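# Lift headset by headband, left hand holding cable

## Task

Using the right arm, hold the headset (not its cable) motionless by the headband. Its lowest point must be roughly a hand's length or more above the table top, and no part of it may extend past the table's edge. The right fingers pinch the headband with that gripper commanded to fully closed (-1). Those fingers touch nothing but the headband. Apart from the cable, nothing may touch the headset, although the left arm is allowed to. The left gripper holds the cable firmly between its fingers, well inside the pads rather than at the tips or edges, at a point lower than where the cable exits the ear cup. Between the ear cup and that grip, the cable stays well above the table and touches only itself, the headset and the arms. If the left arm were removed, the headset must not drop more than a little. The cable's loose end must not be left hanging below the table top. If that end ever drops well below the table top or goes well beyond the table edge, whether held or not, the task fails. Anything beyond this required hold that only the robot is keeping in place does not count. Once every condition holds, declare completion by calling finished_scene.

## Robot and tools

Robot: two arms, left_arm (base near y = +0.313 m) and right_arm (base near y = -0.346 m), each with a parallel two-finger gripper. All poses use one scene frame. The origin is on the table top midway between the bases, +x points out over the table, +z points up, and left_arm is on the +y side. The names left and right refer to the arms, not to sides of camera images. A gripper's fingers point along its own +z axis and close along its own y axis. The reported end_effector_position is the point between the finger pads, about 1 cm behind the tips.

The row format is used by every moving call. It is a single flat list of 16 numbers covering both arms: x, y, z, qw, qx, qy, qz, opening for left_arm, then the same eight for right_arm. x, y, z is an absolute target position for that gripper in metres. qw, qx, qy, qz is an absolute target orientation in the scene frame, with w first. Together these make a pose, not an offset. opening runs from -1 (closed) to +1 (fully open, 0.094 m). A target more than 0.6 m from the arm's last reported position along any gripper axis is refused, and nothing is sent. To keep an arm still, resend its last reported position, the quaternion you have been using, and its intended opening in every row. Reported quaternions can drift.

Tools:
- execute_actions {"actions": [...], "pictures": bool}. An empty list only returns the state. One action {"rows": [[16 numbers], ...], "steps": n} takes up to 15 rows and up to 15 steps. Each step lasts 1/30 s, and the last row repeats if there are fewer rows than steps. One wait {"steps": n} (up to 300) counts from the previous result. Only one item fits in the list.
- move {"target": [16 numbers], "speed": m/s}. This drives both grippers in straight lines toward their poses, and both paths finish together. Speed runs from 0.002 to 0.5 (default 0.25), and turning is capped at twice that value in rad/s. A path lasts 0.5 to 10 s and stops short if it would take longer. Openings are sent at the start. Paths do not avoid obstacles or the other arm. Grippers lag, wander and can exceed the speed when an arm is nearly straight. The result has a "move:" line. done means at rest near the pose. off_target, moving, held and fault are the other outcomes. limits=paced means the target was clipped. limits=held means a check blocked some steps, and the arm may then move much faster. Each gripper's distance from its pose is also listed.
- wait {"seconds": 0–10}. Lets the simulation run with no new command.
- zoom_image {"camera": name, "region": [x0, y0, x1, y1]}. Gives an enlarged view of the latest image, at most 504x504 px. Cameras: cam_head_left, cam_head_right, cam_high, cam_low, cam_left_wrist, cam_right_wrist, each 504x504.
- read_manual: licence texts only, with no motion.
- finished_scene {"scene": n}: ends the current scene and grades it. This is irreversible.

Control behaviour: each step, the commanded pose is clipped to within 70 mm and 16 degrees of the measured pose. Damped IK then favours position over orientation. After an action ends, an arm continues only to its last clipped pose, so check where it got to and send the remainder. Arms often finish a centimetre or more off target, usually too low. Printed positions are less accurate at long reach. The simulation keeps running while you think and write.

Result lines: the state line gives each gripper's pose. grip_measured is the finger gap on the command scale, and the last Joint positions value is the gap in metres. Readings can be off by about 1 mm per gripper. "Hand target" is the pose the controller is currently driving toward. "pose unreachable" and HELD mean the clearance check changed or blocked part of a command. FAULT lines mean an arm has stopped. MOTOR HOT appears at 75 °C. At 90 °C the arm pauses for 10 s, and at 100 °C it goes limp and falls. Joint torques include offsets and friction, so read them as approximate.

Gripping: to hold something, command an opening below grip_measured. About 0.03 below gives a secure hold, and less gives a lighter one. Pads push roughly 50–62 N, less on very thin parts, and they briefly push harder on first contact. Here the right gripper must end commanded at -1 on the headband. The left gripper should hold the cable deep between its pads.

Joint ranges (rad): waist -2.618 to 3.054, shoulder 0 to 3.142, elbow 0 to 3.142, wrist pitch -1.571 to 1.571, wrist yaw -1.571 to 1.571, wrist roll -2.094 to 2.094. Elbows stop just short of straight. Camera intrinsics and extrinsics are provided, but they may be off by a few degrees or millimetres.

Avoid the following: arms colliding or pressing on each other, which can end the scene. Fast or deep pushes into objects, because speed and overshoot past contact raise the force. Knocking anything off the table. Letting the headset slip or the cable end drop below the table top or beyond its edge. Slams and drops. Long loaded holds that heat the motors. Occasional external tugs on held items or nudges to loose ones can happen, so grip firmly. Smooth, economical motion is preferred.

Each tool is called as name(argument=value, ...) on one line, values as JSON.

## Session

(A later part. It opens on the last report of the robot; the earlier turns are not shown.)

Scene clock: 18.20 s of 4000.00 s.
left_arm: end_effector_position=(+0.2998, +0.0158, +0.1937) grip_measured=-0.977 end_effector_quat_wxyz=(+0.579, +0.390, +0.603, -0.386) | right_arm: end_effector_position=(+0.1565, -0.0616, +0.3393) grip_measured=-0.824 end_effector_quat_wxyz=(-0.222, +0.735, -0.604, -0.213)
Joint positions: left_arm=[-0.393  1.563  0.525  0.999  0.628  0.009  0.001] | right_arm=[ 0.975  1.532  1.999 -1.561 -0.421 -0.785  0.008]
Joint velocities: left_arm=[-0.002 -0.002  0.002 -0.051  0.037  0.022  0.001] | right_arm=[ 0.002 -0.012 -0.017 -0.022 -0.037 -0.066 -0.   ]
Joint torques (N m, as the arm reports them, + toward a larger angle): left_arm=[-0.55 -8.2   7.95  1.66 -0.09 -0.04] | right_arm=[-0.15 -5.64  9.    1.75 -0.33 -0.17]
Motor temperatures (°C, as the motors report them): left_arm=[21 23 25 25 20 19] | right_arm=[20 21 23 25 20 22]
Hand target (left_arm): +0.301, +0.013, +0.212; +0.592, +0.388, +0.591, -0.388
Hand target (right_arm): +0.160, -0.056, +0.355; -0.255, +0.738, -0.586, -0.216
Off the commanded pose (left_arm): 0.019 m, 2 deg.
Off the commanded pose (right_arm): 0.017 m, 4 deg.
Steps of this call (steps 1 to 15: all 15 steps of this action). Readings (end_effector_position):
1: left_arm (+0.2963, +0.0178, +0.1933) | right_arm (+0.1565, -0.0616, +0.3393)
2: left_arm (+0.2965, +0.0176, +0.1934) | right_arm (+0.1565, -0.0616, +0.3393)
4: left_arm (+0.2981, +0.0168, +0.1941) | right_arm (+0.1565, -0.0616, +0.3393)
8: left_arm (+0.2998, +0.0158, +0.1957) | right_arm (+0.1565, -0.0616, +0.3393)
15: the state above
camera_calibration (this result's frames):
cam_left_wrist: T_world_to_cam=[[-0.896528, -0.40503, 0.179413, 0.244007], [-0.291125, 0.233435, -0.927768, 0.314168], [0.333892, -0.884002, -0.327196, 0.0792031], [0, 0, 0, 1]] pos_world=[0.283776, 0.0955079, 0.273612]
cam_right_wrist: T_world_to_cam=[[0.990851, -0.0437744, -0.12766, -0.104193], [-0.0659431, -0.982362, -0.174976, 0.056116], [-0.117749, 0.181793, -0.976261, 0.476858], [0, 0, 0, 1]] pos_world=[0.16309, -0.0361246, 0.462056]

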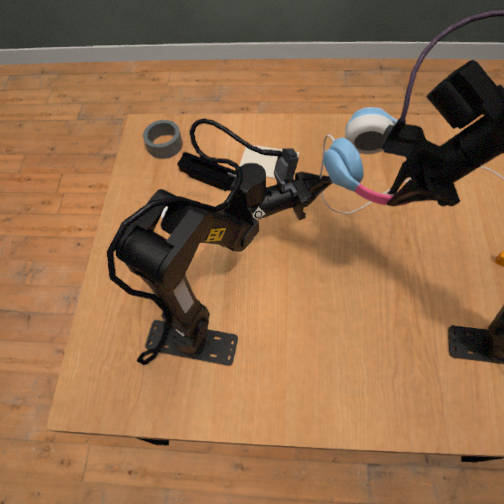

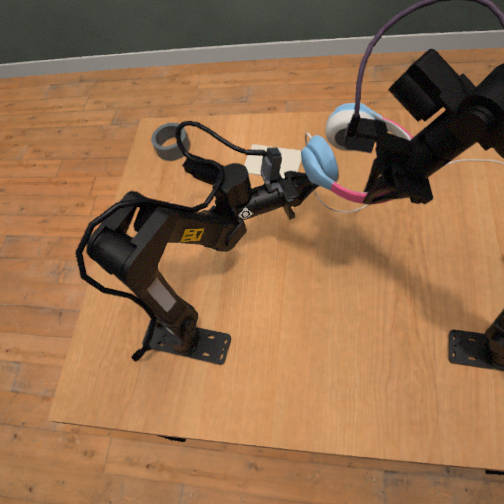

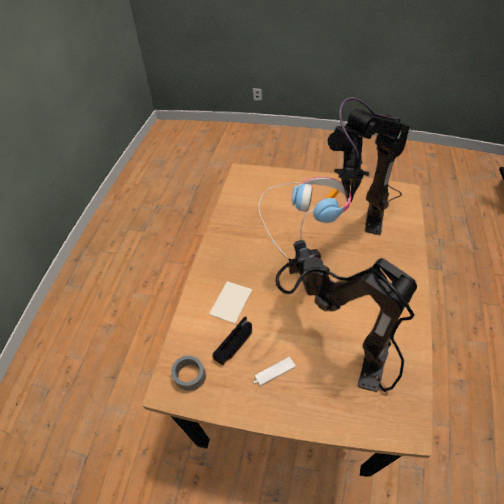

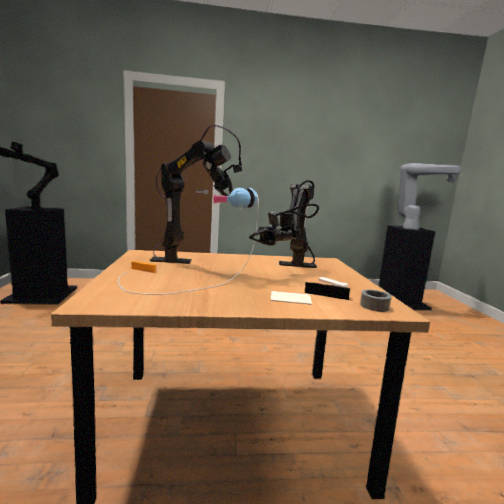

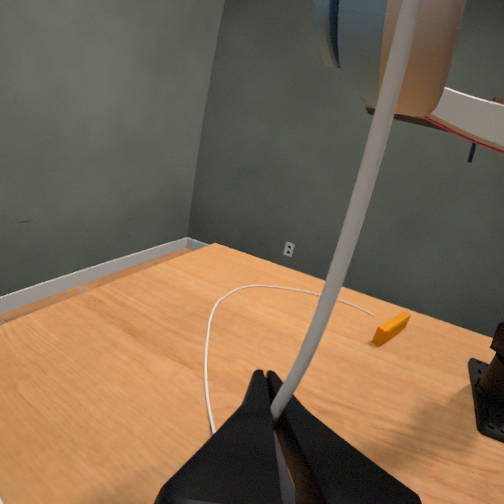

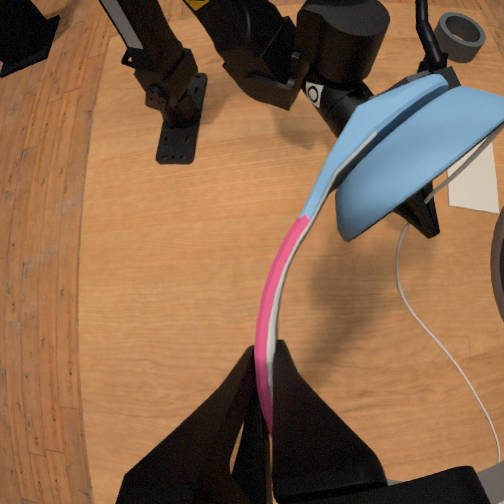

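execute_actions(actions=[{"rows":[[0.299,0.015,0.216,0.5916,0.3875,0.5916,-0.3875,-1,0.16,-0.055,0.355,-0.255,0.738,-0.586,-0.217,-1.0],[0.298,0.015,0.22,0.5916,0.3875,0.5916,-0.3875,-1,0.16,-0.055,0.355,-0.255,0.738,-0.586,-0.217,-1.0],[0.297,0.015,0.224,0.5916,0.3875,0.5916,-0.3875,-1,0.16,-0.055,0.355,-0.255,0.738,-0.586,-0.217,-1.0],[0.296,0.015,0.228,0.5916,0.3875,0.5916,-0.3875,-1,0.16,-0.055,0.355,-0.255,0.738,-0.586,-0.217,-1.0]],"steps":15}])

zoom_image(camera="cam_low", region=[220, 180, 300, 260])

Scene clock: 19.80 s of 4000.00 s.
left_arm: end_effector_position=(+0.2964, +0.0181, +0.2128) grip_measured=-0.977 end_effector_quat_wxyz=(+0.583, +0.389, +0.600, -0.386) | right_arm: end_effector_position=(+0.1565, -0.0616, +0.3393) grip_measured=-0.824 end_effector_quat_wxyz=(-0.222, +0.735, -0.604, -0.213)
Joint positions: left_arm=[-0.393  1.484  0.542  0.914  0.626  0.007  0.001] | right_arm=[ 0.975  1.532  1.999 -1.561 -0.421 -0.785  0.008]
Joint velocities: left_arm=[-0.012  0.002 -0.002 -0.066 -0.081 -0.007  0.001] | right_arm=[-0.012  0.007  0.012 -0.066 -0.066 -0.037  0.001]
Joint torques (N m, as the arm reports them, + toward a larger angle): left_arm=[-0.61 -7.67  8.14  1.7  -0.1  -0.04] | right_arm=[-0.14 -5.64  9.01  1.75 -0.33 -0.16]
Motor temperatures (°C, as the motors report them): left_arm=[21 23 25 26 20 19] | right_arm=[20 21 23 25 20 22]
Hand target (left_arm): +0.296, +0.015, +0.228; +0.592, +0.388, +0.591, -0.388
Hand target (right_arm): +0.160, -0.056, +0.355; -0.255, +0.738, -0.586, -0.216
Off the commanded pose (left_arm): 0.016 m, 1 deg.
Off the commanded pose (right_arm): 0.017 m, 4 deg.
Steps of this call (steps 1 to 33: nothing new was sent; steps 34 to 48: all 15 steps of this action). Readings (end_effector_position):
34: left_arm (+0.2996, +0.0159, +0.1933) | right_arm (+0.1565, -0.0616, +0.3393)
35: left_arm (+0.2992, +0.0162, +0.1940) | right_arm (+0.1565, -0.0616, +0.3393)
37: left_arm (+0.2975, +0.0173, +0.1984) | right_arm (+0.1565, -0.0616, +0.3393)
41: left_arm (+0.2957, +0.0184, +0.2134) | right_arm (+0.1565, -0.0616, +0.3393)
48: the state above
camera_calibration (this result's frames):
cam_left_wrist: T_world_to_cam=[[-0.897118, -0.405664, 0.174974, 0.239597], [-0.284315, 0.226988, -0.931473, 0.329253], [0.338148, -0.885389, -0.318971, 0.0856713], [0, 0, 0, 1]] pos_world=[0.279588, 0.0983119, 0.292093]
cam_right_wrist: T_world_to_cam=[[0.990893, -0.0434657, -0.127441, -0.104255], [-0.0656003, -0.982379, -0.175008, 0.056072], [-0.117588, 0.181774, -0.976284, 0.47684], [0, 0, 0, 1]] pos_world=[0.163055, -0.0361247, 0.462058]

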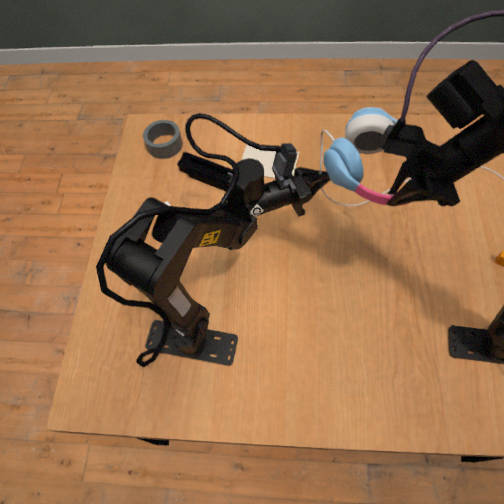

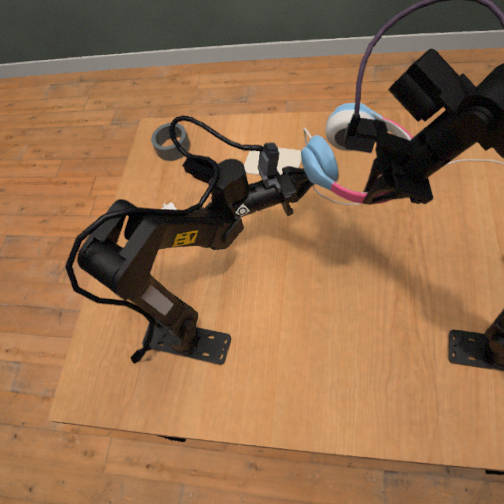

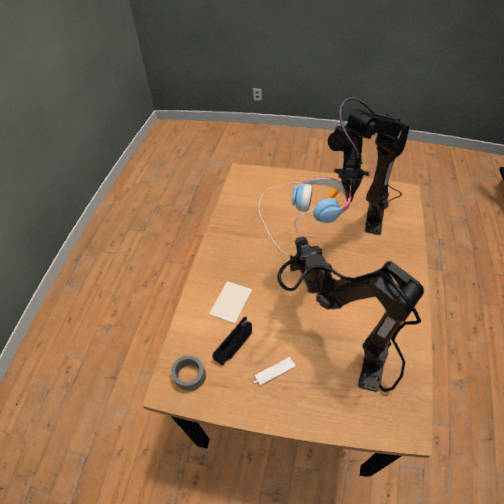

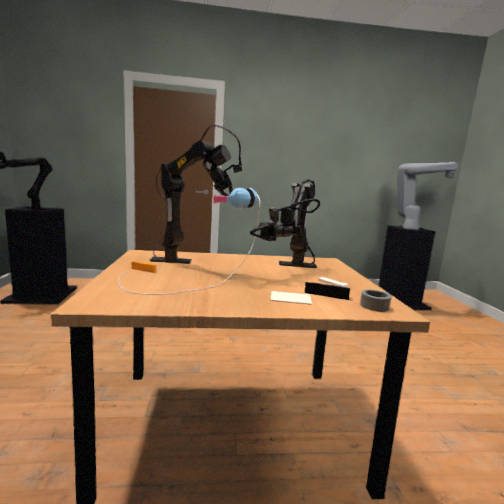

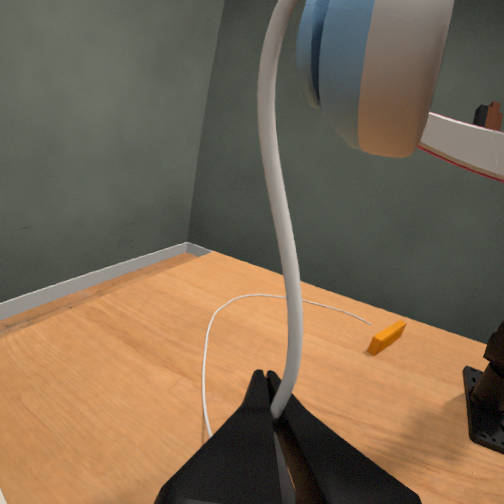

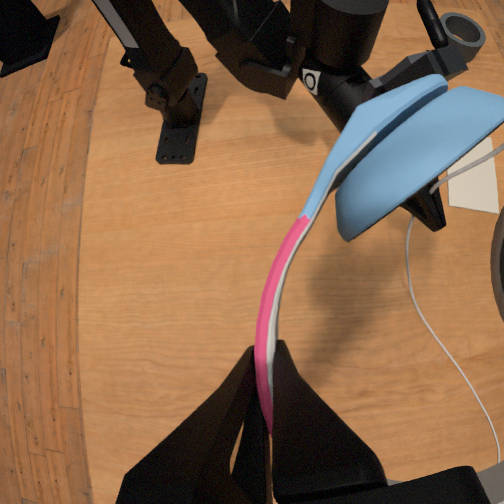

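Region (220, 180, 300, 260) of cam_low's 504x504 image, scaled by 6.300, with more detail than that image has.

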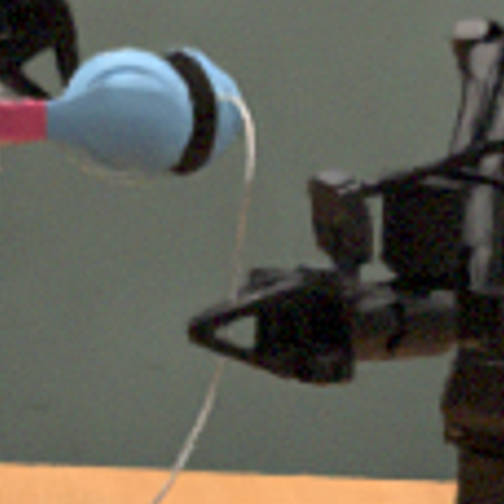

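finished_scene(scene=2)

The scene is finished: the task was done.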